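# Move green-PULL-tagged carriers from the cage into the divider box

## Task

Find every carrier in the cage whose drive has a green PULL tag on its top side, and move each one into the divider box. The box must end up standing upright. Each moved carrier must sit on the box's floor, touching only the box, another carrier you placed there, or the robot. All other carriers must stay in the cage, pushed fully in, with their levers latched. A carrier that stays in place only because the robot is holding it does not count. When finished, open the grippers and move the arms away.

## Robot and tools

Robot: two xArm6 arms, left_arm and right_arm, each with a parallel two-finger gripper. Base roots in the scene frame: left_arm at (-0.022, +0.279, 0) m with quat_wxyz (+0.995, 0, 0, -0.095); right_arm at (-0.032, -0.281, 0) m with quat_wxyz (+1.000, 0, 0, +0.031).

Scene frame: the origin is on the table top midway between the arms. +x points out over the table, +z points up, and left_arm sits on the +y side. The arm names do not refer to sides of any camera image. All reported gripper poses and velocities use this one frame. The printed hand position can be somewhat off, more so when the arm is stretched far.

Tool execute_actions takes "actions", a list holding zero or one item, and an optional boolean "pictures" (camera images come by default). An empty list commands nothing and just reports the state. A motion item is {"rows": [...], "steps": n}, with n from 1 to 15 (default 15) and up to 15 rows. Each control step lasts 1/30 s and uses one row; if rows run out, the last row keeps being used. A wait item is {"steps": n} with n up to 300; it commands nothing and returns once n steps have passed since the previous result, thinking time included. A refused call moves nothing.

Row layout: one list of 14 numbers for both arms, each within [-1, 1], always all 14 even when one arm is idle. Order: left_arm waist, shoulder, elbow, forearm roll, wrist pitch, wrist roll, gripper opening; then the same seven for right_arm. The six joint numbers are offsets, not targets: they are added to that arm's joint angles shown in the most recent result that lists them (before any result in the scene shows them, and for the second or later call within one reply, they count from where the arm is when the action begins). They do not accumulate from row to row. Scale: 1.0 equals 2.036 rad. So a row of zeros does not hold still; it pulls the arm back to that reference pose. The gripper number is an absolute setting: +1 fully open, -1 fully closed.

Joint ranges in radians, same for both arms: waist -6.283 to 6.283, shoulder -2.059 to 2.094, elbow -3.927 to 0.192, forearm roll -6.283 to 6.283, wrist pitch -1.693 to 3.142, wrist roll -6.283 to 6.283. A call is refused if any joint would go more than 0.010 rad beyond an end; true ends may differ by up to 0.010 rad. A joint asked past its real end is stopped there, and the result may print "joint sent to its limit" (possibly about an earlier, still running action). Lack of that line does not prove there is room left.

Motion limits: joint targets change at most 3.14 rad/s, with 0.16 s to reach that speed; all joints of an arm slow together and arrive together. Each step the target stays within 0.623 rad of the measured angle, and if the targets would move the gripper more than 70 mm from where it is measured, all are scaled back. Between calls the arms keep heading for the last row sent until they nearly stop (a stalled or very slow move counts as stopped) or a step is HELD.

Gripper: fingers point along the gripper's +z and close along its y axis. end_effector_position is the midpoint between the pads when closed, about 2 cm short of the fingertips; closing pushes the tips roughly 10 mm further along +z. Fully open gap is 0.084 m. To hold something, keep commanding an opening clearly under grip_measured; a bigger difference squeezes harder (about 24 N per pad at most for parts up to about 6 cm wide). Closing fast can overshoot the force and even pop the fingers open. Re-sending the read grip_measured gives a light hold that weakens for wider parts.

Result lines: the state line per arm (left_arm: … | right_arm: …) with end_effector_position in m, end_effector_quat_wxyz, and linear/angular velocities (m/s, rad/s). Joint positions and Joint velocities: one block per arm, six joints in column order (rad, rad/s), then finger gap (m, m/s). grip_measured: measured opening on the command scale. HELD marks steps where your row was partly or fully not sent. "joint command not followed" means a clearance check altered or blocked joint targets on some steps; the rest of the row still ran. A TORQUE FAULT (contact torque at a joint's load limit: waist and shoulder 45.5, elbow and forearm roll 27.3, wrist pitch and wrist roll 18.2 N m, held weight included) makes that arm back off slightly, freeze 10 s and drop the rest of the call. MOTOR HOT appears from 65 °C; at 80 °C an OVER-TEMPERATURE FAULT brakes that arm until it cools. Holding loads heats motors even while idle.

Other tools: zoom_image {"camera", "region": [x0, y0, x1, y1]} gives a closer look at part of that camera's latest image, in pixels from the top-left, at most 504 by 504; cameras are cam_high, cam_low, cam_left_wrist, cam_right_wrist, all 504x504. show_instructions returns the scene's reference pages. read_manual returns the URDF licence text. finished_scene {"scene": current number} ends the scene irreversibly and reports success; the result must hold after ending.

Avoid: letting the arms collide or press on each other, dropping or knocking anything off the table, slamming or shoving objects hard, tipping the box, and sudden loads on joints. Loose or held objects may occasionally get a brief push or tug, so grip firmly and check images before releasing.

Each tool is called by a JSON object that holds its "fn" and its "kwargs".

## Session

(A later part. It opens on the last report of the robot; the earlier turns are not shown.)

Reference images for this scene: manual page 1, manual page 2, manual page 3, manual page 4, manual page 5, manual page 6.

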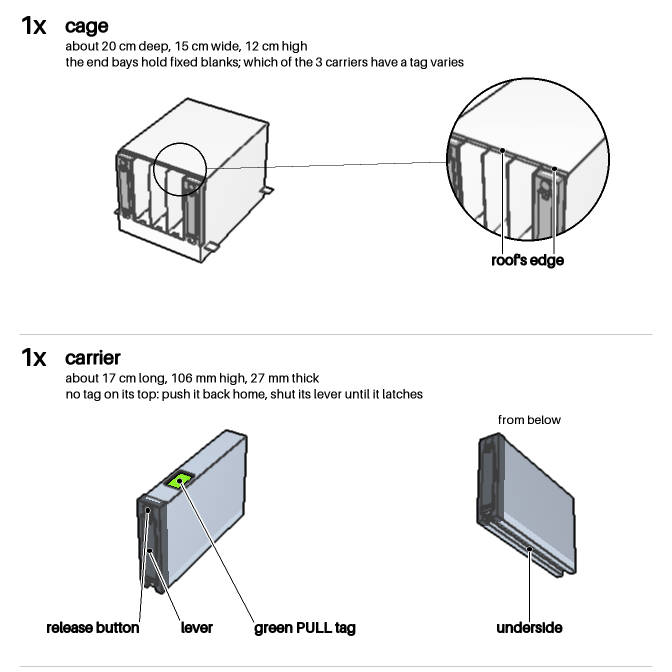

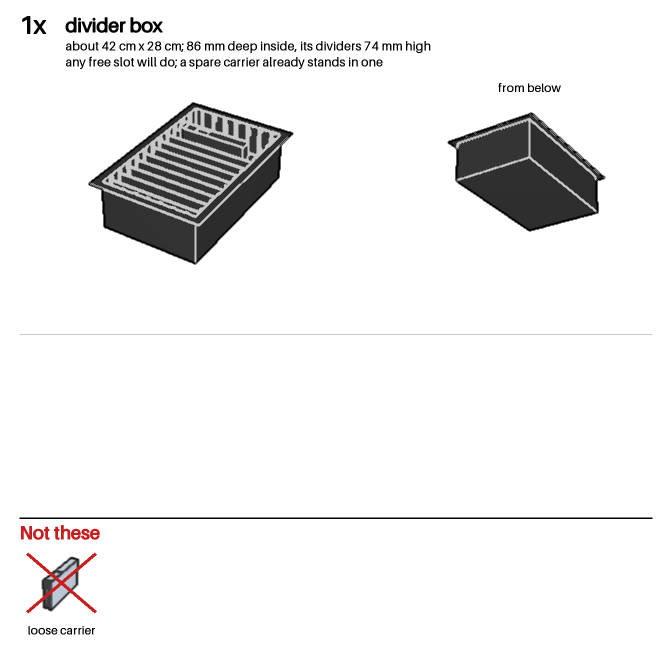

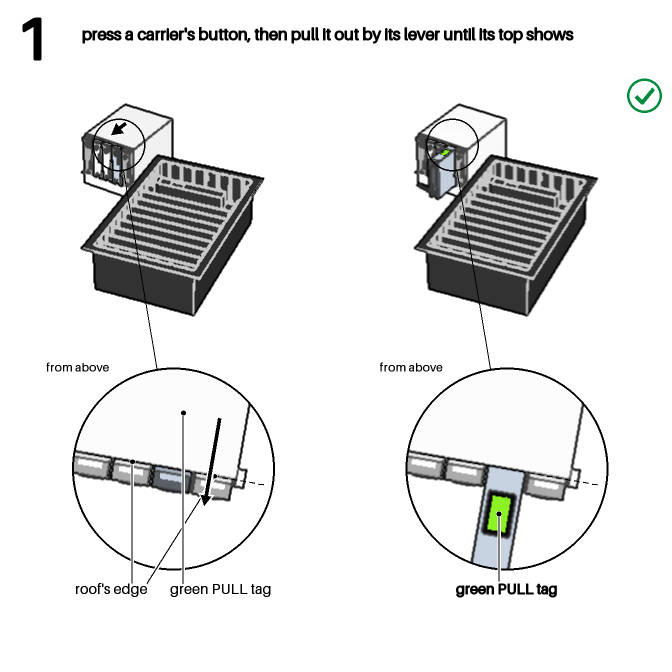

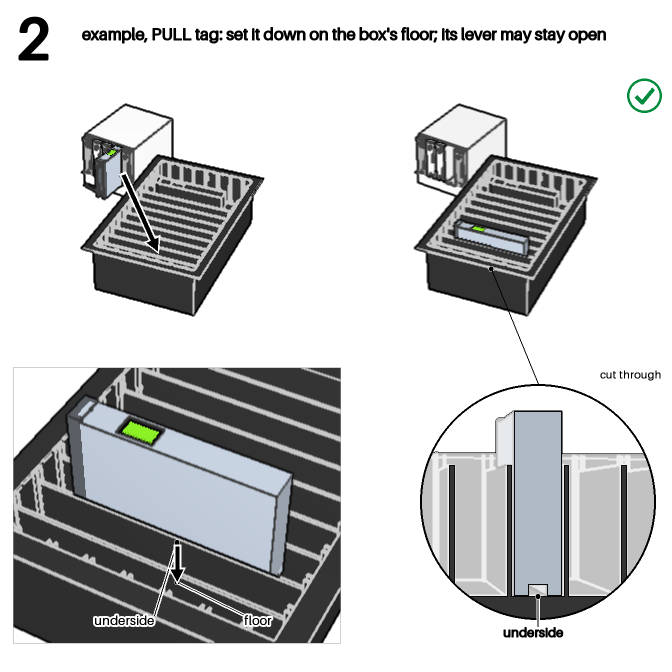

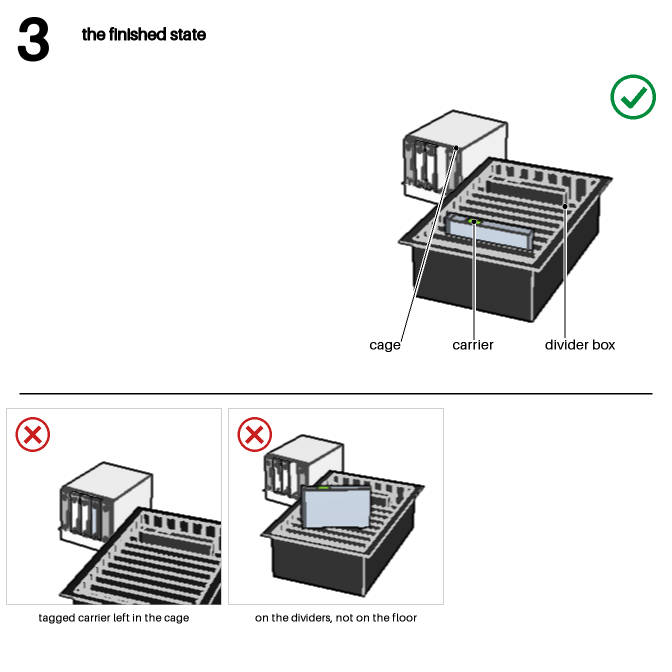

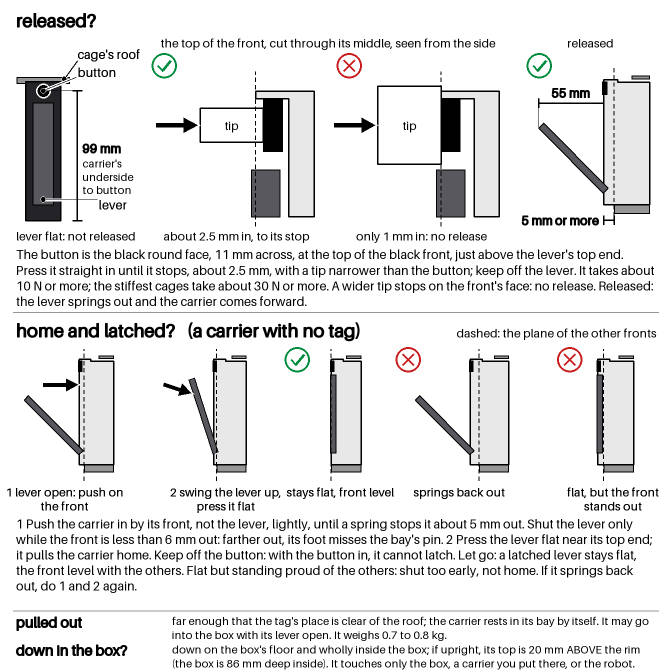

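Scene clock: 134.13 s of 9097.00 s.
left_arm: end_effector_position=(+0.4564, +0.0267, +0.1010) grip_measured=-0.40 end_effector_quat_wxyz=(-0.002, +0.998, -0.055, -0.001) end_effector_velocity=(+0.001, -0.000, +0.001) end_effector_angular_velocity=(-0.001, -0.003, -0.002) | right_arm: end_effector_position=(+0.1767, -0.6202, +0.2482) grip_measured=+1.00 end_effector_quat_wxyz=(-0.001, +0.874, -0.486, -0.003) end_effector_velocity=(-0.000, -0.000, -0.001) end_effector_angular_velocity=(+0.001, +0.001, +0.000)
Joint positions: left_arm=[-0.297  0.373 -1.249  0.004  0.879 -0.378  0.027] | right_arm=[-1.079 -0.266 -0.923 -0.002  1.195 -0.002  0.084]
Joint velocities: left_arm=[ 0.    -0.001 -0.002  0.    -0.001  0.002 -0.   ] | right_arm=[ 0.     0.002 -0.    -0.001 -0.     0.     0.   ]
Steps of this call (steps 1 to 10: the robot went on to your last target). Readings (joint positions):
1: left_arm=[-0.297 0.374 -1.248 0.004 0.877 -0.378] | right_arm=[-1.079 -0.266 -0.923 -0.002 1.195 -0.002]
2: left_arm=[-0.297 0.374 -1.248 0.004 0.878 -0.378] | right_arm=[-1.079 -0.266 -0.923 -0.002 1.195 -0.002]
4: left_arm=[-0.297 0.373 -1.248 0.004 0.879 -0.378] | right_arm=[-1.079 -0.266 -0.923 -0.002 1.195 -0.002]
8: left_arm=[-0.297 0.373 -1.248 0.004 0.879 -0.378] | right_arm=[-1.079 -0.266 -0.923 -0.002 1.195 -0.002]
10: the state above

{"fn": "execute_actions", "kwargs": {"actions": [{"rows":[[-0.0036,-0.0138,0.0197,0,-0.0061,-0.0036,-1,0,0,0,0,0,0,1],[-0.0036,-0.0138,0.0197,0,-0.0061,-0.0036,-1,0,0,0,0,0,0,1],[-0.0036,-0.0138,0.0197,0,-0.0061,-0.0036,-1,0,0,0,0,0,0,1],[-0.0072,-0.0276,0.0394,0,-0.0123,-0.0072,-1,0,0,0,0,0,0,1],[-0.0072,-0.0276,0.0394,0,-0.0123,-0.0072,-1,0,0,0,0,0,0,1],[-0.0072,-0.0276,0.0394,0,-0.0123,-0.0072,-1,0,0,0,0,0,0,1],[-0.0108,-0.0414,0.059,0,-0.0184,-0.0108,-1,0,0,0,0,0,0,1],[-0.0108,-0.0414,0.059,0,-0.0184,-0.0108,-1,0,0,0,0,0,0,1],[-0.0108,-0.0414,0.059,0,-0.0184,-0.0108,-1,0,0,0,0,0,0,1],[-0.0144,-0.0552,0.0787,0,-0.0246,-0.0144,-1,0,0,0,0,0,0,1],[-0.0144,-0.0552,0.0787,0,-0.0246,-0.0144,-1,0,0,0,0,0,0,1],[-0.0144,-0.0552,0.0787,0,-0.0246,-0.0144,-1,0,0,0,0,0,0,1],[-0.018,-0.069,0.0984,0,-0.0307,-0.018,-1,0,0,0,0,0,0,1]]}], "pictures": false}}

{"fn": "execute_actions", "kwargs": {"actions": [{"steps":20}]}}

Scene clock: 142.60 s of 9097.00 s.
left_arm: end_effector_position=(+0.4203, +0.0292, +0.1048) grip_measured=-0.39 end_effector_quat_wxyz=(-0.000, +0.998, -0.056, +0.003) end_effector_velocity=(-0.108, +0.014, -0.007) end_effector_angular_velocity=(+0.002, +0.007, -0.007) | right_arm: end_effector_position=(+0.1767, -0.6202, +0.2482) grip_measured=+1.00 end_effector_quat_wxyz=(-0.001, +0.874, -0.486, -0.003) end_effector_velocity=(-0.000, -0.000, -0.000) end_effector_angular_velocity=(+0.000, +0.001, -0.000)
Joint positions: left_arm=[-0.326  0.261 -1.096  0.004  0.83  -0.406  0.027] | right_arm=[-1.079 -0.266 -0.923 -0.002  1.195 -0.002  0.084]
Joint velocities: left_arm=[-0.08  -0.288  0.426 -0.001 -0.13  -0.072 -0.001] | right_arm=[-0.     0.001 -0.    -0.001 -0.     0.001 -0.   ]
Steps of this call (steps 1 to 15: the robot went on to your last target; steps 16 to 90: nothing new was sent; then 4.97 s passed at rest; steps 91 to 105: all 15 steps of this action). Readings (joint positions):
91: left_arm=[-0.297 0.371 -1.250 0.004 0.878 -0.378] | right_arm=[-1.079 -0.266 -0.923 -0.002 1.195 -0.002]
92: left_arm=[-0.297 0.370 -1.247 0.004 0.877 -0.379] | right_arm=[-1.079 -0.266 -0.923 -0.002 1.195 -0.002]
94: left_arm=[-0.299 0.359 -1.235 0.005 0.869 -0.381] | right_arm=[-1.079 -0.266 -0.923 -0.002 1.195 -0.002]
98: left_arm=[-0.306 0.325 -1.194 0.005 0.855 -0.390] | right_arm=[-1.079 -0.266 -0.923 -0.002 1.195 -0.002]
105: the state above

Scene clock: 143.27 s of 9097.00 s.
left_arm: end_effector_position=(+0.4076, +0.0319, +0.1019) grip_measured=-0.40 end_effector_quat_wxyz=(-0.001, +0.998, -0.056, +0.000) end_effector_velocity=(-0.001, +0.001, -0.000) end_effector_angular_velocity=(+0.001, +0.002, +0.003) | right_arm: end_effector_position=(+0.1767, -0.6202, +0.2482) grip_measured=+1.00 end_effector_quat_wxyz=(-0.001, +0.874, -0.486, -0.003) end_effector_velocity=(+0.000, +0.000, -0.000) end_effector_angular_velocity=(+0.000, +0.000, +0.000)
Joint positions: left_arm=[-0.334  0.232 -1.048  0.004  0.817 -0.415  0.027] | right_arm=[-1.079 -0.266 -0.923 -0.002  1.195 -0.002  0.084]
Joint velocities: left_arm=[ 0.001 -0.001  0.002 -0.     0.001 -0.002 -0.   ] | right_arm=[ 0.001  0.     0.    -0.    -0.     0.001 -0.   ]
Steps of this call (steps 1 to 20: the robot went on to your last target). Readings (joint positions):
1: left_arm=[-0.328 0.252 -1.083 0.004 0.826 -0.409] | right_arm=[-1.079 -0.266 -0.923 -0.002 1.195 -0.002]
2: left_arm=[-0.330 0.245 -1.072 0.003 0.824 -0.411] | right_arm=[-1.079 -0.266 -0.923 -0.002 1.195 -0.002]
4: left_arm=[-0.333 0.238 -1.059 0.003 0.820 -0.413] | right_arm=[-1.079 -0.266 -0.923 -0.002 1.195 -0.002]
8: left_arm=[-0.334 0.233 -1.051 0.003 0.817 -0.414] | right_arm=[-1.079 -0.266 -0.923 -0.002 1.195 -0.002]
20: the state above
camera_calibration (this result's frames):
cam_left_wrist: T_world_to_cam=[[-0.123284, -0.992179, 0.0195255, 0.109904], [-0.992365, 0.123329, 0.0011146, 0.466791], [-0.00351395, -0.019239, -0.999809, 0.233353], [0, 0, 0, 1]] pos_world=[0.477597, 0.0559645, 0.230642]
cam_right_wrist: T_world_to_cam=[[-0.839633, -0.543149, -0.00218255, -0.151949], [-0.543148, 0.839636, -0.00121429, 0.690855], [0.00249209, 0.000165883, -0.999997, 0.378388], [0, 0, 0, 1]] pos_world=[0.246712, -0.662661, 0.378894]

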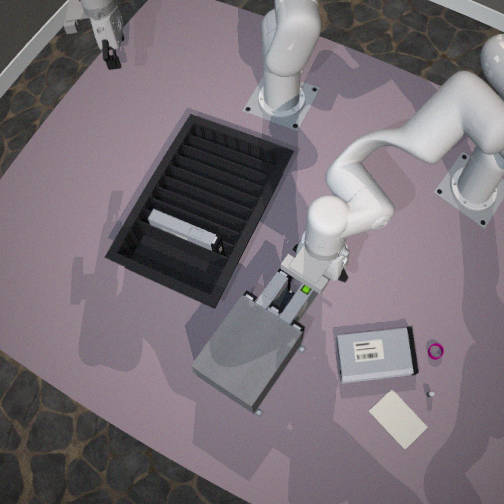

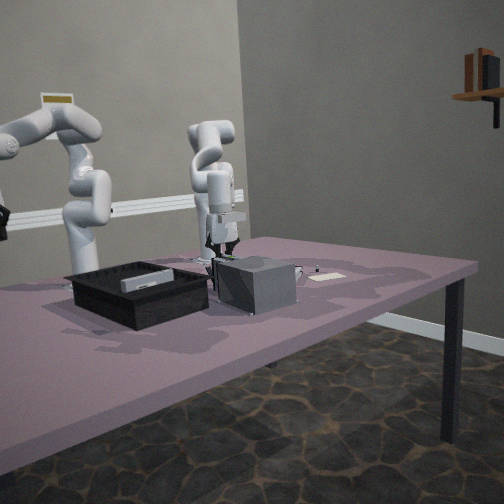

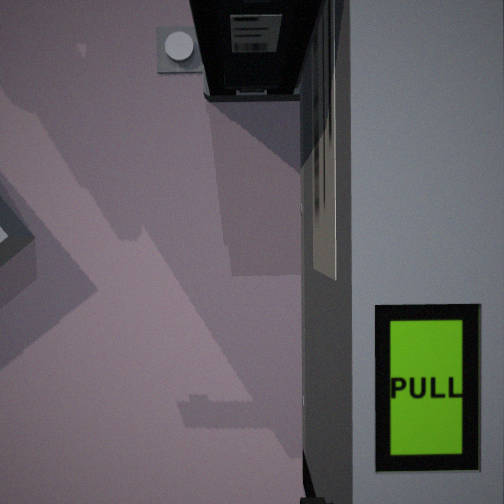

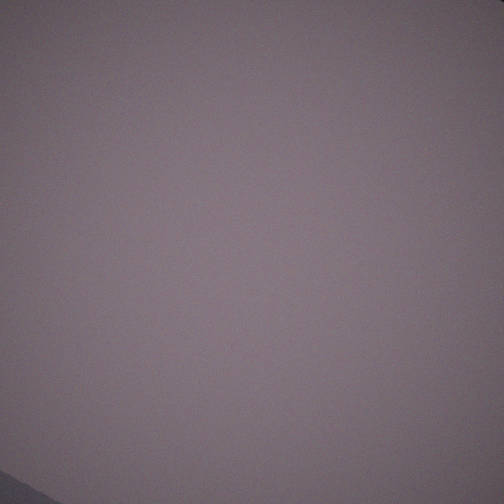

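Slipped ~4 mm; continue a little farther.

{"fn": "execute_actions", "kwargs": {"actions": [{"rows":[[-0.0045,-0.0147,0.0195,0,-0.0048,-0.0045,-1,0,0,0,0,0,0,1],[-0.0045,-0.0147,0.0195,0,-0.0048,-0.0045,-1,0,0,0,0,0,0,1],[-0.0045,-0.0147,0.0195,0,-0.0048,-0.0045,-1,0,0,0,0,0,0,1],[-0.0092,-0.0295,0.039,0,-0.0096,-0.0092,-1,0,0,0,0,0,0,1],[-0.0092,-0.0295,0.039,0,-0.0096,-0.0092,-1,0,0,0,0,0,0,1],[-0.0092,-0.0295,0.039,0,-0.0096,-0.0092,-1,0,0,0,0,0,0,1],[-0.014,-0.0442,0.0586,0,-0.0144,-0.014,-1,0,0,0,0,0,0,1],[-0.014,-0.0442,0.0586,0,-0.0144,-0.014,-1,0,0,0,0,0,0,1],[-0.014,-0.0442,0.0586,0,-0.0144,-0.014,-1,0,0,0,0,0,0,1],[-0.0192,-0.059,0.078,0,-0.0192,-0.0192,-1,0,0,0,0,0,0,1],[-0.0192,-0.059,0.078,0,-0.0192,-0.0192,-1,0,0,0,0,0,0,1],[-0.0192,-0.059,0.078,0,-0.0192,-0.0192,-1,0,0,0,0,0,0,1],[-0.0244,-0.0737,0.0977,0,-0.024,-0.0244,-1,0,0,0,0,0,0,1]]}], "pictures": false}}

{"fn": "execute_actions", "kwargs": {"actions": [{"steps":20}]}}

Scene clock: 149.87 s of 9097.00 s.
left_arm: end_effector_position=(+0.3650, +0.0363, +0.1021) grip_measured=-0.40 end_effector_quat_wxyz=(-0.002, +0.998, -0.056, -0.000) end_effector_velocity=(-0.114, +0.012, +0.001) end_effector_angular_velocity=(-0.005, -0.009, -0.004) | right_arm: end_effector_position=(+0.1767, -0.6202, +0.2482) grip_measured=+1.00 end_effector_quat_wxyz=(-0.001, +0.874, -0.486, -0.003) end_effector_velocity=(-0.000, -0.000, +0.001) end_effector_angular_velocity=(-0.002, -0.001, +0.000)
Joint positions: left_arm=[-0.372  0.116 -0.894  0.004  0.779 -0.453  0.027] | right_arm=[-1.079 -0.266 -0.923 -0.002  1.195 -0.002  0.084]
Joint velocities: left_arm=[-0.111 -0.318  0.411  0.001 -0.103 -0.108 -0.   ] | right_arm=[-0.001 -0.002  0.    -0.    -0.    -0.001  0.   ]
Steps of this call (steps 1 to 15: the robot went on to your last target; steps 16 to 90: nothing new was sent; then 3.10 s passed at rest; steps 91 to 105: all 15 steps of this action). Readings (joint positions):
91: left_arm=[-0.333 0.232 -1.048 0.004 0.817 -0.415] | right_arm=[-1.079 -0.266 -0.923 -0.002 1.195 -0.002]
92: left_arm=[-0.334 0.230 -1.046 0.004 0.816 -0.416] | right_arm=[-1.079 -0.266 -0.923 -0.002 1.195 -0.002]
94: left_arm=[-0.337 0.219 -1.030 0.004 0.812 -0.419] | right_arm=[-1.079 -0.266 -0.923 -0.002 1.195 -0.002]
98: left_arm=[-0.348 0.185 -0.985 0.004 0.802 -0.429] | right_arm=[-1.079 -0.266 -0.923 -0.002 1.195 -0.002]
105: the state above

Scene clock: 150.53 s of 9097.00 s.
left_arm: end_effector_position=(+0.3528, +0.0378, +0.1019) grip_measured=-0.40 end_effector_quat_wxyz=(-0.001, +0.998, -0.056, +0.000) end_effector_velocity=(-0.001, +0.000, -0.001) end_effector_angular_velocity=(+0.001, +0.002, -0.000) | right_arm: end_effector_position=(+0.1767, -0.6202, +0.2482) grip_measured=+1.00 end_effector_quat_wxyz=(-0.001, +0.874, -0.486, -0.003) end_effector_velocity=(+0.000, +0.000, -0.000) end_effector_angular_velocity=(+0.001, -0.001, -0.001)
Joint positions: left_arm=[-0.383  0.082 -0.85   0.004  0.768 -0.464  0.027] | right_arm=[-1.079 -0.266 -0.923 -0.002  1.195 -0.002  0.084]
Joint velocities: left_arm=[-0.     0.001  0.001 -0.     0.     0.    -0.   ] | right_arm=[-0.    -0.     0.001  0.002 -0.    -0.    -0.   ]
Steps of this call (steps 1 to 20: the robot went on to your last target). Readings (joint positions):
1: left_arm=[-0.375 0.106 -0.881 0.004 0.776 -0.456] | right_arm=[-1.079 -0.266 -0.923 -0.002 1.195 -0.002]
2: left_arm=[-0.378 0.099 -0.871 0.004 0.774 -0.458] | right_arm=[-1.079 -0.266 -0.923 -0.002 1.195 -0.002]
4: left_arm=[-0.381 0.090 -0.859 0.004 0.771 -0.462] | right_arm=[-1.079 -0.266 -0.923 -0.002 1.195 -0.002]
8: left_arm=[-0.383 0.084 -0.852 0.004 0.768 -0.464] | right_arm=[-1.079 -0.266 -0.923 -0.002 1.195 -0.002]
20: the state above
camera_calibration (this result's frames):
cam_left_wrist: T_world_to_cam=[[-0.123381, -0.992163, 0.0197299, 0.10911], [-0.992354, 0.123422, 0.000894149, 0.411778], [-0.00332224, -0.0194687, -0.999805, 0.233282], [0, 0, 0, 1]] pos_world=[0.422866, 0.0619746, 0.230715]
cam_right_wrist: T_world_to_cam=[[-0.839633, -0.543149, -0.00218258, -0.151949], [-0.543148, 0.839636, -0.00121411, 0.690855], [0.00249202, 0.000166056, -0.999997, 0.378388], [0, 0, 0, 1]] pos_world=[0.246712, -0.662661, 0.378894]

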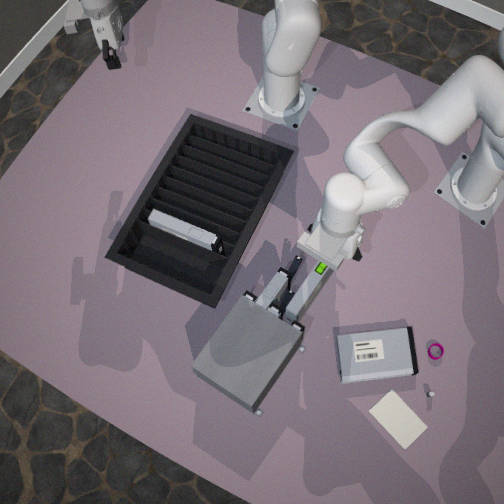

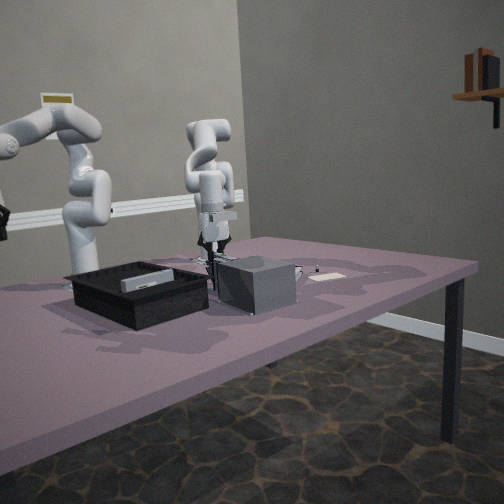

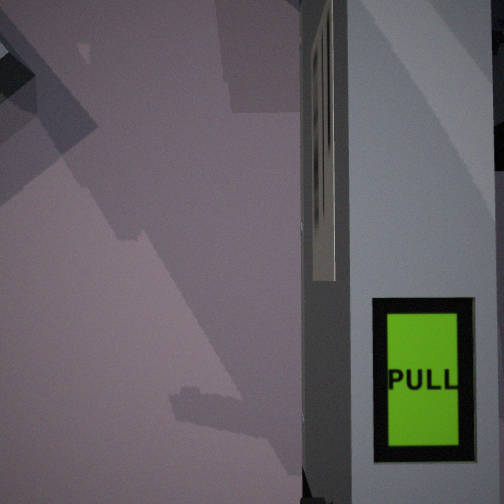

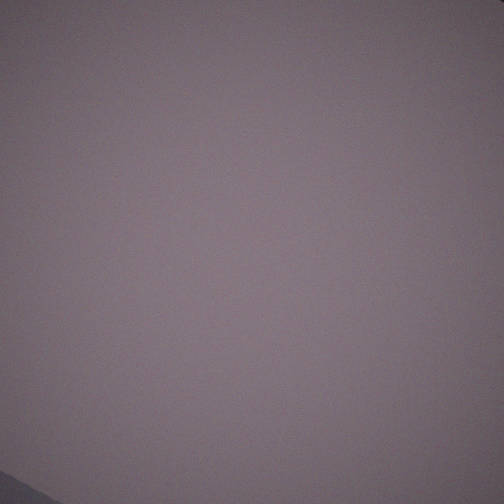

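{"fn": "execute_actions", "kwargs": {"actions": [{"rows":[[0,0.005,0.002,0,-0.007,0,-1,0,0,0,0,0,0,1],[0,0.005,0.002,0,-0.007,0,-1,0,0,0,0,0,0,1],[0,0.005,0.002,0,-0.007,0,-1,0,0,0,0,0,0,1],[0,0.01,0.004,0,-0.0144,0,-1,0,0,0,0,0,0,1],[0,0.01,0.004,0,-0.0144,0,-1,0,0,0,0,0,0,1],[0,0.01,0.004,0,-0.0144,0,-1,0,0,0,0,0,0,1],[0,0.01,0.004,0,-0.0144,0,-1,0,0,0,0,0,0,1],[0,0.01,0.004,0,-0.0144,0,-1,0,0,0,0,0,0,1],[0,0.01,0.004,0,-0.0144,0,-1,0,0,0,0,0,0,1],[0,0.01,0.004,0,-0.0144,0,-1,0,0,0,0,0,0,1],[0,0.01,0.004,0,-0.0144,0,-0.4,0,0,0,0,0,0,1],[0,0.01,0.004,0,-0.0144,0,-0.35,0,0,0,0,0,0,1],[0,0.01,0.004,0,-0.0144,0,-0.08,0,0,0,0,0,0,1]]}], "pictures": false}}

{"fn": "execute_actions", "kwargs": {"actions": [{"steps":8}], "pictures": false}}

{"fn": "execute_actions", "kwargs": {"actions": [{"rows":[[0.016,0.045,-0.0625,0,0.018,0.016,-0.08,0,0,0,0,0,0,1],[0.016,0.045,-0.0625,0,0.018,0.016,-0.08,0,0,0,0,0,0,1],[0.016,0.045,-0.0625,0,0.018,0.016,-0.08,0,0,0,0,0,0,1],[0.016,0.045,-0.0625,0,0.018,0.016,-0.08,0,0,0,0,0,0,1],[0.016,0.045,-0.0625,0,0.018,0.016,-0.08,0,0,0,0,0,0,1],[0.0298,0.0893,-0.1251,0,0.0358,0.0298,-0.08,0,0,0,0,0,0,1]]}], "pictures": false}}

{"fn": "execute_actions", "kwargs": {"actions": [{"steps":12}], "pictures": false}}

{"fn": "execute_actions", "kwargs": {"actions": [{"rows":[[0,0,0,0,0,0,-0.25,0,0,0,0,0,0,1],[0,0,0,0,0,0,-0.3,0,0,0,0,0,0,1],[0,0,0,0,0,0,-0.35,0,0,0,0,0,0,1],[0,0,0,0,0,0,-0.4,0,0,0,0,0,0,1],[0,0,0,0,0,0,-0.5,0,0,0,0,0,0,1],[0,0,0,0,0,0,-0.7,0,0,0,0,0,0,1],[0,0,0,0,0,0,-1,0,0,0,0,0,0,1]],"steps":12}]}}

Scene clock: 166.20 s of 9097.00 s.
left_arm: end_effector_position=(+0.3537, +0.0374, +0.0924) grip_measured=-0.19 end_effector_quat_wxyz=(-0.001, +0.998, -0.056, +0.002) end_effector_velocity=(-0.011, +0.005, -0.023) end_effector_angular_velocity=(+0.020, +0.034, -0.001) | right_arm: end_effector_position=(+0.1767, -0.6202, +0.2482) grip_measured=+1.00 end_effector_quat_wxyz=(-0.001, +0.874, -0.486, -0.003) end_effector_velocity=(+0.000, -0.000, -0.000) end_effector_angular_velocity=(+0.001, +0.000, +0.000)
Joint positions: left_arm=[-0.383  0.103 -0.842  0.004  0.737 -0.464  0.036] | right_arm=[-1.079 -0.266 -0.923 -0.002  1.195 -0.002  0.084]
Joint velocities: left_arm=[-0.003  0.037  0.024 -0.003 -0.021  0.     0.085] | right_arm=[ 0.     0.001 -0.     0.    -0.     0.    -0.   ]
Steps of this call (steps 1 to 15: the robot went on to your last target; steps 16 to 90: nothing new was sent; then 12.17 s passed at rest; steps 91 to 105: all 15 steps of this action). Readings (joint positions):
91: left_arm=[-0.383 0.082 -0.849 0.004 0.768 -0.464] | right_arm=[-1.079 -0.266 -0.923 -0.002 1.195 -0.002]
92: left_arm=[-0.383 0.083 -0.849 0.004 0.767 -0.464] | right_arm=[-1.079 -0.266 -0.923 -0.002 1.195 -0.002]
94: left_arm=[-0.384 0.086 -0.847 0.003 0.762 -0.465] | right_arm=[-1.079 -0.266 -0.923 -0.002 1.195 -0.002]
98: left_arm=[-0.384 0.096 -0.844 0.004 0.748 -0.464] | right_arm=[-1.079 -0.266 -0.923 -0.002 1.195 -0.002]
105: the state above

Scene clock: 166.47 s of 9097.00 s.
left_arm: end_effector_position=(+0.3532, +0.0376, +0.0919) grip_measured=-0.09 end_effector_quat_wxyz=(-0.001, +0.998, -0.056, +0.001) end_effector_velocity=(-0.001, +0.001, +0.001) end_effector_angular_velocity=(+0.001, +0.002, -0.000) | right_arm: end_effector_position=(+0.1767, -0.6202, +0.2482) grip_measured=+1.00 end_effector_quat_wxyz=(-0.001, +0.874, -0.486, -0.003) end_effector_velocity=(-0.000, +0.000, -0.000) end_effector_angular_velocity=(+0.000, -0.000, -0.000)
Joint positions: left_arm=[-0.383  0.103 -0.842  0.004  0.738 -0.464  0.04 ] | right_arm=[-1.079 -0.266 -0.923 -0.002  1.195 -0.002  0.084]
Joint velocities: left_arm=[ 0.    -0.003  0.001  0.     0.005  0.001  0.   ] | right_arm=[-0.    -0.001  0.001  0.001 -0.    -0.     0.   ]
Steps of this call (steps 1 to 8: the robot went on to your last target). Readings (joint positions):
1: left_arm=[-0.383 0.104 -0.842 0.004 0.737 -0.464] | right_arm=[-1.079 -0.266 -0.923 -0.002 1.195 -0.002]
2: left_arm=[-0.383 0.104 -0.841 0.004 0.737 -0.464] | right_arm=[-1.079 -0.266 -0.923 -0.002 1.195 -0.002]
4: left_arm=[-0.383 0.104 -0.841 0.004 0.737 -0.464] | right_arm=[-1.079 -0.266 -0.923 -0.002 1.195 -0.002]
8: the state above

Scene clock: 166.97 s of 9097.00 s.
left_arm: end_effector_position=(+0.4194, +0.0305, +0.0938) grip_measured=-0.09 end_effector_quat_wxyz=(-0.001, +0.998, -0.055, +0.001) end_effector_velocity=(+0.022, -0.002, -0.004) end_effector_angular_velocity=(+0.008, +0.013, -0.009) | right_arm: end_effector_position=(+0.1767, -0.6202, +0.2482) grip_measured=+1.00 end_effector_quat_wxyz=(-0.001, +0.874, -0.486, -0.003) end_effector_velocity=(-0.000, +0.000, -0.000) end_effector_angular_velocity=(+0.002, +0.000, -0.003)
Joint positions: left_arm=[-0.324  0.278 -1.087  0.004  0.808 -0.406  0.04 ] | right_arm=[-1.079 -0.266 -0.923 -0.002  1.195 -0.002  0.084]
Joint velocities: left_arm=[ 0.017  0.075 -0.099  0.     0.039  0.026 -0.   ] | right_arm=[-0.001  0.001 -0.     0.001  0.     0.002  0.   ]
Steps of this call (steps 1 to 15: all 15 steps of this action). Readings (joint positions):
1: left_arm=[-0.383 0.103 -0.842 0.004 0.738 -0.464] | right_arm=[-1.079 -0.266 -0.923 -0.002 1.195 -0.002]
2: left_arm=[-0.383 0.105 -0.845 0.004 0.740 -0.463] | right_arm=[-1.079 -0.266 -0.923 -0.002 1.195 -0.002]
4: left_arm=[-0.374 0.130 -0.878 0.004 0.750 -0.454] | right_arm=[-1.079 -0.266 -0.923 -0.002 1.195 -0.002]
8: left_arm=[-0.351 0.193 -0.968 0.004 0.774 -0.433] | right_arm=[-1.079 -0.266 -0.923 -0.002 1.195 -0.002]
15: the state above

Scene clock: 167.37 s of 9097.00 s.
left_arm: end_effector_position=(+0.4217, +0.0301, +0.0940) grip_measured=-0.09 end_effector_quat_wxyz=(-0.001, +0.998, -0.056, +0.001) end_effector_velocity=(+0.001, +0.000, -0.001) end_effector_angular_velocity=(+0.000, +0.001, +0.000) | right_arm: end_effector_position=(+0.1767, -0.6202, +0.2482) grip_measured=+1.00 end_effector_quat_wxyz=(-0.001, +0.874, -0.486, -0.003) end_effector_velocity=(-0.000, -0.000, -0.000) end_effector_angular_velocity=(-0.000, +0.001, -0.000)
Joint positions: left_arm=[-0.323  0.285 -1.096  0.004  0.811 -0.404  0.04 ] | right_arm=[-1.079 -0.266 -0.923 -0.002  1.195 -0.002  0.084]
Joint velocities: left_arm=[ 0.001  0.003 -0.002 -0.     0.     0.001  0.   ] | right_arm=[-0.    -0.     0.    -0.001  0.     0.    -0.   ]
Steps of this call (steps 1 to 12: the robot went on to your last target). Readings (joint positions):
1: left_arm=[-0.324 0.280 -1.089 0.004 0.809 -0.405] | right_arm=[-1.079 -0.266 -0.923 -0.002 1.195 -0.002]
2: left_arm=[-0.324 0.282 -1.091 0.004 0.809 -0.405] | right_arm=[-1.079 -0.266 -0.923 -0.002 1.195 -0.002]
4: left_arm=[-0.323 0.283 -1.094 0.004 0.810 -0.404] | right_arm=[-1.079 -0.266 -0.923 -0.002 1.195 -0.002]
8: left_arm=[-0.323 0.284 -1.095 0.004 0.811 -0.404] | right_arm=[-1.079 -0.266 -0.923 -0.002 1.195 -0.002]
12: the state above

Scene clock: 167.77 s of 9097.00 s.
left_arm: end_effector_position=(+0.4217, +0.0302, +0.0940) grip_measured=-0.40 end_effector_quat_wxyz=(-0.001, +0.998, -0.056, +0.001) end_effector_velocity=(+0.000, -0.000, +0.000) end_effector_angular_velocity=(-0.000, -0.000, -0.001) | right_arm: end_effector_position=(+0.1767, -0.6202, +0.2482) grip_measured=+1.00 end_effector_quat_wxyz=(-0.001, +0.874, -0.486, -0.003) end_effector_velocity=(+0.000, +0.000, -0.001) end_effector_angular_velocity=(+0.001, +0.001, +0.001)
Joint positions: left_arm=[-0.323  0.285 -1.096  0.004  0.811 -0.404  0.027] | right_arm=[-1.079 -0.266 -0.923 -0.002  1.195 -0.002  0.084]
Joint velocities: left_arm=[-0.    -0.    -0.    -0.    -0.     0.001 -0.   ] | right_arm=[ 0.001  0.002 -0.001  0.     0.    -0.001 -0.   ]
Steps of this call (steps 1 to 12: all 12 steps of this action). Readings (joint positions):
1: left_arm=[-0.323 0.285 -1.096 0.004 0.811 -0.404] | right_arm=[-1.079 -0.266 -0.923 -0.002 1.195 -0.002]
2: left_arm=[-0.323 0.285 -1.096 0.004 0.811 -0.404] | right_arm=[-1.079 -0.266 -0.923 -0.002 1.195 -0.002]
4: left_arm=[-0.323 0.285 -1.096 0.004 0.811 -0.404] | right_arm=[-1.079 -0.266 -0.923 -0.002 1.195 -0.002]
8: left_arm=[-0.323 0.285 -1.096 0.004 0.811 -0.404] | right_arm=[-1.079 -0.266 -0.923 -0.002 1.195 -0.002]
12: the state above
camera_calibration (this result's frames):
cam_left_wrist: T_world_to_cam=[[-0.123317, -0.992166, 0.0199771, 0.110078], [-0.992364, 0.123344, 0.0000733241, 0.481139], [-0.0025368, -0.0198155, -0.9998, 0.225064], [0, 0, 0, 1]] pos_world=[0.49161, 0.0543299, 0.222785]
cam_right_wrist: T_world_to_cam=[[-0.839633, -0.543149, -0.00218273, -0.151949], [-0.543148, 0.839636, -0.00121384, 0.690855], [0.002492, 0.000166365, -0.999997, 0.378388], [0, 0, 0, 1]] pos_world=[0.246712, -0.662661, 0.378894]

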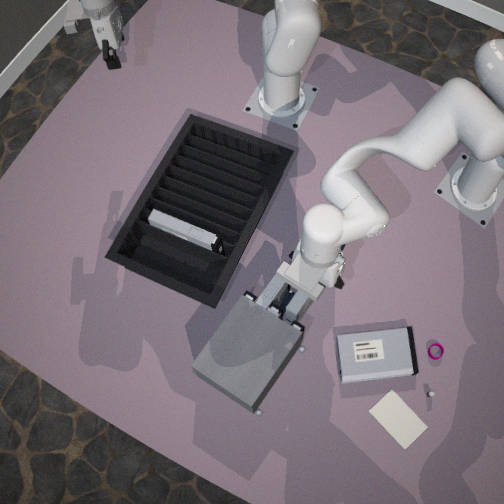

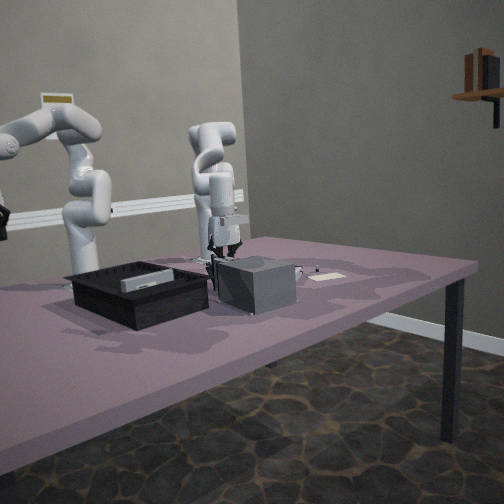

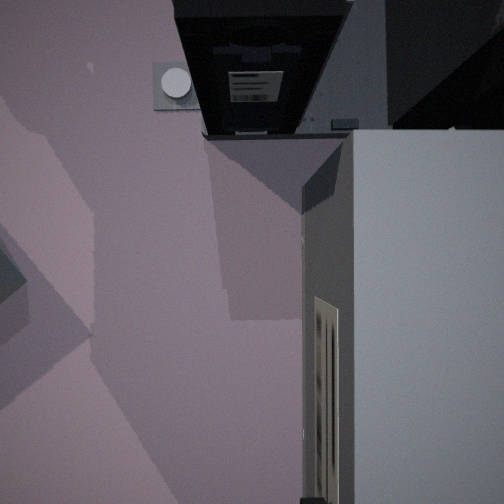

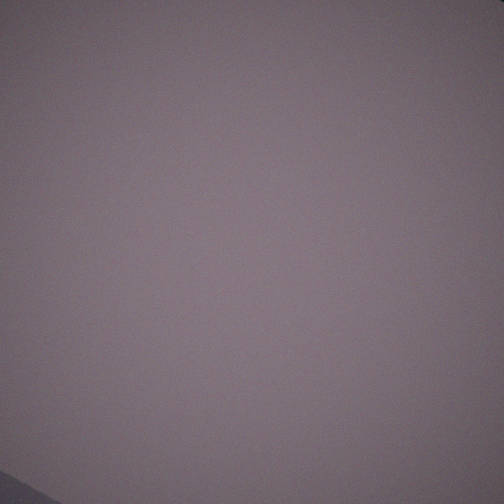

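{"fn": "execute_actions", "kwargs": {"actions": [{"rows":[[0,-0.024,-0.018,0,0.042,0,-1,0,0,0,0,0,0,1],[0,-0.024,-0.018,0,0.042,0,-1,0,0,0,0,0,0,1],[0,-0.024,-0.018,0,0.042,0,-1,0,0,0,0,0,0,1],[0,-0.024,-0.018,0,0.042,0,-1,0,0,0,0,0,0,1],[0,-0.048,-0.042,0,0.09,0,-1,0,0,0,0,0,0,1],[0,-0.048,-0.042,0,0.09,0,-1,0,0,0,0,0,0,1],[0,-0.048,-0.042,0,0.09,0,-1,0,0,0,0,0,0,1],[0,-0.048,-0.042,0,0.09,0,-1,0,0,0,0,0,0,1],[0,-0.068,-0.073,0,0.141,0,-1,0,0,0,0,0,0,1],[0,-0.068,-0.073,0,0.141,0,-1,0,0,0,0,0,0,1],[0,-0.068,-0.073,0,0.141,0,-1,0,0,0,0,0,0,1],[0,-0.068,-0.073,0,0.141,0,-1,0,0,0,0,0,0,1],[0,-0.0837,-0.1072,0,0.191,0,-1,0,0,0,0,0,0,1]]}], "pictures": false}}

{"fn": "execute_actions", "kwargs": {"actions": [{"steps":20}], "pictures": false}}

{"fn": "execute_actions", "kwargs": {"actions": [{"rows":[[-0.3207,0.2404,-0.2995,0,0.06,0.3698,-1,0,0,0,0,0,0,1]]}], "pictures": false}}

{"fn": "execute_actions", "kwargs": {"actions": [{"steps":45}]}}

Scene clock: 177.93 s of 9097.00 s.
left_arm: end_effector_position=(+0.4240, +0.0291, +0.1993) grip_measured=-0.40 end_effector_quat_wxyz=(-0.001, +0.998, -0.055, +0.001) end_effector_velocity=(-0.022, +0.013, +0.280) end_effector_angular_velocity=(+0.042, +0.071, +0.002) | right_arm: end_effector_position=(+0.1767, -0.6202, +0.2482) grip_measured=+1.00 end_effector_quat_wxyz=(-0.001, +0.874, -0.486, -0.003) end_effector_velocity=(+0.000, -0.000, -0.000) end_effector_angular_velocity=(+0.001, +0.000, +0.001)
Joint positions: left_arm=[-0.323  0.151 -1.242  0.004  1.089 -0.404  0.027] | right_arm=[-1.079 -0.266 -0.923 -0.002  1.195 -0.002  0.084]
Joint velocities: left_arm=[-0.    -0.268 -0.499  0.     0.85   0.001 -0.   ] | right_arm=[ 0.     0.001 -0.001  0.     0.    -0.001 -0.   ]
Steps of this call (steps 1 to 15: the robot went on to your last target; steps 16 to 90: nothing new was sent; then 6.67 s passed at rest; steps 91 to 105: all 15 steps of this action). Readings (joint positions):
91: left_arm=[-0.323 0.285 -1.096 0.004 0.811 -0.404] | right_arm=[-1.079 -0.266 -0.923 -0.002 1.195 -0.002]
92: left_arm=[-0.323 0.284 -1.097 0.004 0.814 -0.404] | right_arm=[-1.079 -0.266 -0.923 -0.002 1.195 -0.002]
94: left_arm=[-0.323 0.271 -1.103 0.003 0.845 -0.404] | right_arm=[-1.079 -0.266 -0.923 -0.002 1.195 -0.002]
98: left_arm=[-0.323 0.227 -1.143 0.004 0.921 -0.404] | right_arm=[-1.079 -0.266 -0.923 -0.002 1.195 -0.002]
105: the state above

Scene clock: 178.60 s of 9097.00 s.
left_arm: end_effector_position=(+0.4216, +0.0305, +0.2399) grip_measured=-0.40 end_effector_quat_wxyz=(-0.002, +0.998, -0.055, +0.001) end_effector_velocity=(-0.000, -0.000, +0.000) end_effector_angular_velocity=(+0.000, +0.000, +0.000) | right_arm: end_effector_position=(+0.1767, -0.6202, +0.2482) grip_measured=+1.00 end_effector_quat_wxyz=(-0.001, +0.874, -0.486, -0.003) end_effector_velocity=(-0.000, +0.000, -0.001) end_effector_angular_velocity=(+0.002, -0.000, -0.002)
Joint positions: left_arm=[-0.323  0.115 -1.314  0.004  1.199 -0.404  0.027] | right_arm=[-1.079 -0.266 -0.923 -0.002  1.195 -0.002  0.084]
Joint velocities: left_arm=[-0.    -0.001  0.    -0.     0.001 -0.    -0.   ] | right_arm=[-0.001  0.001  0.001  0.001  0.     0.001  0.   ]
Steps of this call (steps 1 to 20: the robot went on to your last target). Readings (joint positions):
1: left_arm=[-0.323 0.142 -1.259 0.004 1.117 -0.404] | right_arm=[-1.079 -0.266 -0.923 -0.002 1.195 -0.002]
2: left_arm=[-0.323 0.133 -1.276 0.004 1.142 -0.404] | right_arm=[-1.079 -0.266 -0.923 -0.002 1.195 -0.002]
4: left_arm=[-0.323 0.121 -1.300 0.004 1.172 -0.404] | right_arm=[-1.079 -0.266 -0.923 -0.002 1.195 -0.002]
8: left_arm=[-0.323 0.116 -1.310 0.004 1.194 -0.404] | right_arm=[-1.079 -0.266 -0.923 -0.002 1.195 -0.002]
20: the state above

Scene clock: 179.10 s of 9097.00 s.
left_arm: end_effector_position=(+0.3772, -0.1225, +0.2339) grip_measured=-0.40 end_effector_quat_wxyz=(-0.002, +0.941, -0.339, +0.000) end_effector_velocity=(-0.165, -0.332, -0.027) end_effector_angular_velocity=(+0.005, +0.006, -1.351) | right_arm: end_effector_position=(+0.1767, -0.6202, +0.2482) grip_measured=+1.00 end_effector_quat_wxyz=(-0.001, +0.874, -0.486, -0.003) end_effector_velocity=(+0.000, +0.000, -0.001) end_effector_angular_velocity=(+0.001, +0.001, +0.000)
Joint positions: left_arm=[-0.6    0.324 -1.575  0.004  1.251 -0.098  0.027] | right_arm=[-1.079 -0.266 -0.923 -0.002  1.195 -0.002  0.084]
Joint velocities: left_arm=[-0.62   0.462 -0.572  0.     0.115  0.732 -0.   ] | right_arm=[ 0.     0.002 -0.     0.    -0.     0.     0.   ]
Steps of this call (steps 1 to 15: all 15 steps of this action). Readings (joint positions):
1: left_arm=[-0.323 0.115 -1.314 0.004 1.200 -0.404] | right_arm=[-1.079 -0.266 -0.923 -0.002 1.195 -0.002]
2: left_arm=[-0.325 0.117 -1.317 0.004 1.201 -0.400] | right_arm=[-1.079 -0.266 -0.923 -0.002 1.195 -0.002]
4: left_arm=[-0.355 0.143 -1.351 0.005 1.208 -0.365] | right_arm=[-1.079 -0.266 -0.923 -0.002 1.195 -0.002]
8: left_arm=[-0.453 0.214 -1.439 0.004 1.224 -0.271] | right_arm=[-1.079 -0.266 -0.923 -0.002 1.195 -0.002]
15: the state above

Scene clock: 180.60 s of 9097.00 s.
left_arm: end_effector_position=(+0.2278, -0.3011, +0.2091) grip_measured=-0.40 end_effector_quat_wxyz=(-0.002, +0.726, -0.687, -0.000) end_effector_velocity=(-0.000, -0.000, -0.000) end_effector_angular_velocity=(+0.000, +0.000, -0.001) | right_arm: end_effector_position=(+0.1767, -0.6202, +0.2482) grip_measured=+1.00 end_effector_quat_wxyz=(-0.001, +0.874, -0.486, -0.003) end_effector_velocity=(-0.000, -0.000, +0.000) end_effector_angular_velocity=(+0.000, -0.001, -0.001)
Joint positions: left_arm=[-0.975  0.604 -1.924  0.004  1.322  0.349  0.027] | right_arm=[-1.079 -0.266 -0.923 -0.002  1.195 -0.002  0.084]
Joint velocities: left_arm=[-0.001  0.001 -0.001 -0.     0.     0.    -0.   ] | right_arm=[-0.001 -0.     0.     0.001  0.     0.    -0.   ]
Steps of this call (steps 1 to 45: the robot went on to your last target). Readings (joint positions):
1: left_arm=[-0.620 0.340 -1.594 0.004 1.255 -0.074] | right_arm=[-1.079 -0.266 -0.923 -0.002 1.195 -0.002]
2: left_arm=[-0.641 0.355 -1.613 0.004 1.259 -0.049] | right_arm=[-1.079 -0.266 -0.923 -0.002 1.195 -0.002]
4: left_arm=[-0.682 0.385 -1.651 0.004 1.267 -0.001] | right_arm=[-1.079 -0.266 -0.923 -0.002 1.195 -0.002]
8: left_arm=[-0.762 0.445 -1.725 0.004 1.282 0.095] | right_arm=[-1.079 -0.266 -0.923 -0.002 1.195 -0.002]
45: the state above
All arms were judged still, so your last target was given up. Only a new action makes them travel on or press farther. Fingers that are still opening or closing keep moving.
camera_calibration (this result's frames):
cam_left_wrist: T_world_to_cam=[[-0.998871, -0.0432706, 0.0195888, 0.240487], [-0.0431852, 0.999056, 0.00476012, 0.37605], [-0.0197763, 0.0039088, -0.999797, 0.344194], [0, 0, 0, 1]] pos_world=[0.263262, -0.366635, 0.337623]
cam_right_wrist: T_world_to_cam=[[-0.839633, -0.543149, -0.0021827, -0.151949], [-0.543148, 0.839636, -0.00121389, 0.690855], [0.002492, 0.000166302, -0.999997, 0.378388], [0, 0, 0, 1]] pos_world=[0.246712, -0.662661, 0.378894]

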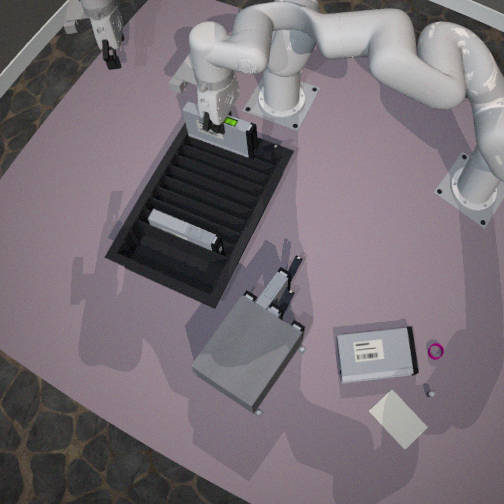

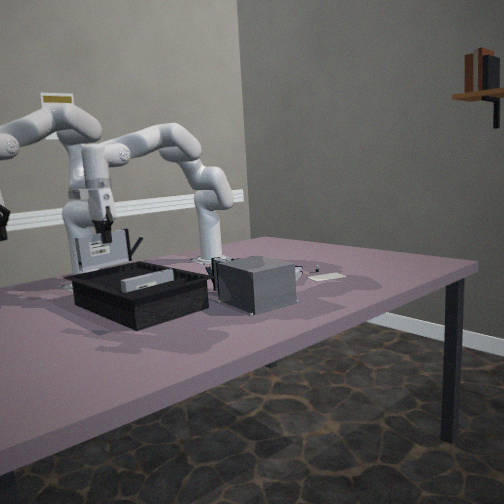

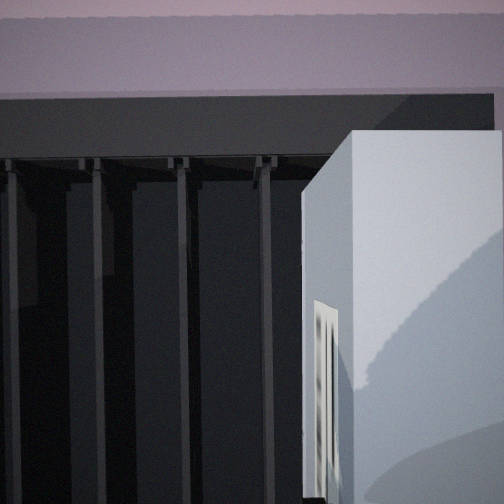

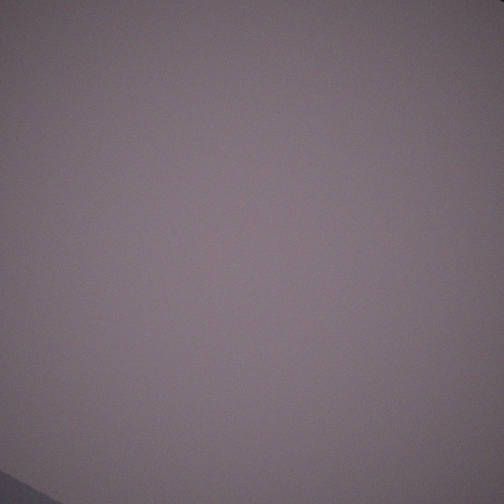

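{"fn": "execute_actions", "kwargs": {"actions": [{"rows":[[0.0034,0.0196,0.0093,0,-0.0305,-0.0025,-1,0,0,0,0,0,0,1]]}], "pictures": false}}

{"fn": "execute_actions", "kwargs": {"actions": [{"steps":15}]}}

Scene clock: 187.13 s of 9097.00 s.
left_arm: end_effector_position=(+0.2351, -0.3071, +0.1824) grip_measured=-0.40 end_effector_quat_wxyz=(-0.001, +0.730, -0.683, +0.003) end_effector_velocity=(+0.000, +0.001, -0.003) end_effector_angular_velocity=(+0.002, +0.001, +0.001) | right_arm: end_effector_position=(+0.1767, -0.6202, +0.2482) grip_measured=+1.00 end_effector_quat_wxyz=(-0.001, +0.874, -0.486, -0.003) end_effector_velocity=(+0.000, +0.000, -0.000) end_effector_angular_velocity=(+0.001, +0.000, +0.001)
Joint positions: left_arm=[-0.969  0.642 -1.907  0.004  1.26   0.344  0.027] | right_arm=[-1.079 -0.266 -0.923 -0.002  1.195 -0.002  0.084]
Joint velocities: left_arm=[ 0.001  0.     0.006  0.    -0.004 -0.     0.   ] | right_arm=[ 0.001  0.     0.     0.     0.    -0.    -0.   ]
Steps of this call (steps 1 to 90: nothing new was sent; then 3.03 s passed at rest; steps 91 to 105: all 15 steps of this action). Readings (joint positions):
91: left_arm=[-0.975 0.604 -1.924 0.004 1.322 0.349] | right_arm=[-1.079 -0.266 -0.923 -0.002 1.195 -0.002]
92: left_arm=[-0.975 0.605 -1.923 0.004 1.318 0.349] | right_arm=[-1.079 -0.266 -0.923 -0.002 1.195 -0.002]
94: left_arm=[-0.973 0.617 -1.920 0.003 1.294 0.347] | right_arm=[-1.079 -0.266 -0.923 -0.002 1.195 -0.002]
98: left_arm=[-0.969 0.643 -1.902 0.004 1.268 0.345] | right_arm=[-1.079 -0.266 -0.923 -0.002 1.195 -0.002]
105: the state above

Scene clock: 187.63 s of 9097.00 s.
left_arm: end_effector_position=(+0.2349, -0.3063, +0.1804) grip_measured=-0.40 end_effector_quat_wxyz=(-0.001, +0.730, -0.683, +0.001) end_effector_velocity=(-0.000, +0.001, -0.001) end_effector_angular_velocity=(+0.002, +0.001, +0.001) | right_arm: end_effector_position=(+0.1767, -0.6202, +0.2482) grip_measured=+1.00 end_effector_quat_wxyz=(-0.001, +0.874, -0.486, -0.003) end_effector_velocity=(+0.000, -0.000, +0.001) end_effector_angular_velocity=(-0.002, -0.001, -0.000)
Joint positions: left_arm=[-0.968  0.644 -1.905  0.004  1.26   0.344  0.027] | right_arm=[-1.079 -0.266 -0.923 -0.002  1.195 -0.002  0.084]
Joint velocities: left_arm=[-0.     0.     0.002 -0.     0.    -0.001 -0.   ] | right_arm=[-0.    -0.001 -0.001  0.    -0.    -0.    -0.   ]
Steps of this call (steps 1 to 15: the robot went on to your last target). Readings (joint positions):
1: left_arm=[-0.969 0.642 -1.906 0.004 1.260 0.344] | right_arm=[-1.079 -0.266 -0.923 -0.002 1.195 -0.002]
2: left_arm=[-0.969 0.643 -1.906 0.004 1.260 0.344] | right_arm=[-1.079 -0.266 -0.923 -0.002 1.195 -0.002]
4: left_arm=[-0.969 0.644 -1.905 0.004 1.260 0.344] | right_arm=[-1.079 -0.266 -0.923 -0.002 1.195 -0.002]
8: left_arm=[-0.968 0.644 -1.905 0.004 1.260 0.344] | right_arm=[-1.079 -0.266 -0.923 -0.002 1.195 -0.002]
15: the state above
All arms were judged still, so your last target was given up. Only a new action makes them travel on or press farther. Fingers that are still opening or closing keep moving.
camera_calibration (this result's frames):
cam_left_wrist: T_world_to_cam=[[-0.998317, -0.0549793, 0.0184628, 0.244325], [-0.0549594, 0.998487, 0.00158797, 0.384883], [-0.0185222, 0.000570593, -0.999828, 0.314361], [0, 0, 0, 1]] pos_world=[0.270889, -0.371047, 0.309185]
cam_right_wrist: T_world_to_cam=[[-0.839633, -0.543149, -0.00218276, -0.151949], [-0.543148, 0.839636, -0.00121377, 0.690855], [0.00249198, 0.000166438, -0.999997, 0.378388], [0, 0, 0, 1]] pos_world=[0.246712, -0.662661, 0.378894]

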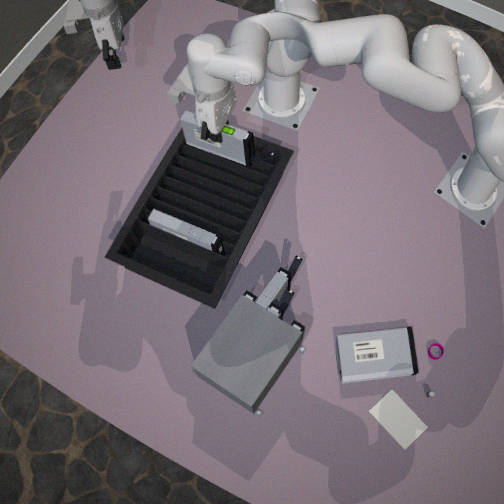

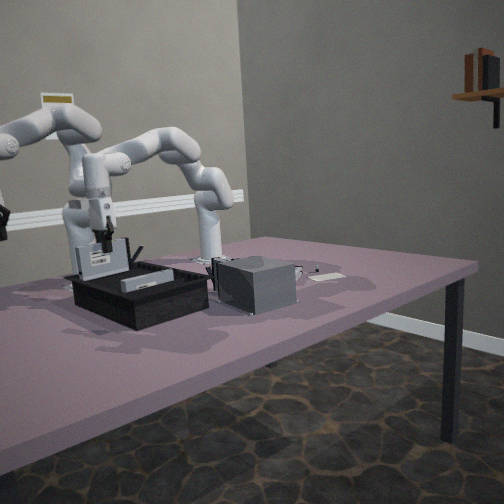

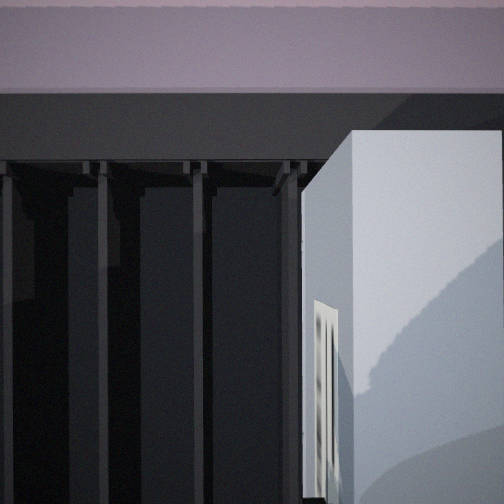

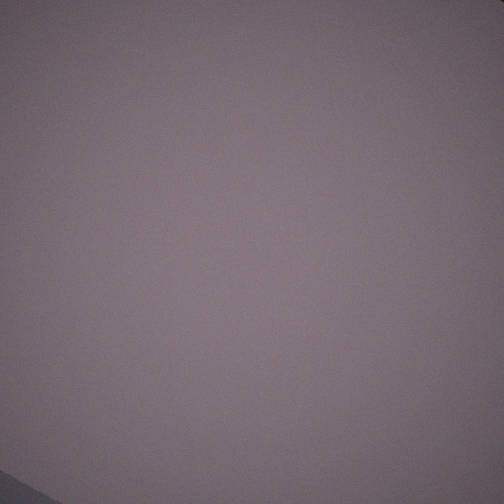

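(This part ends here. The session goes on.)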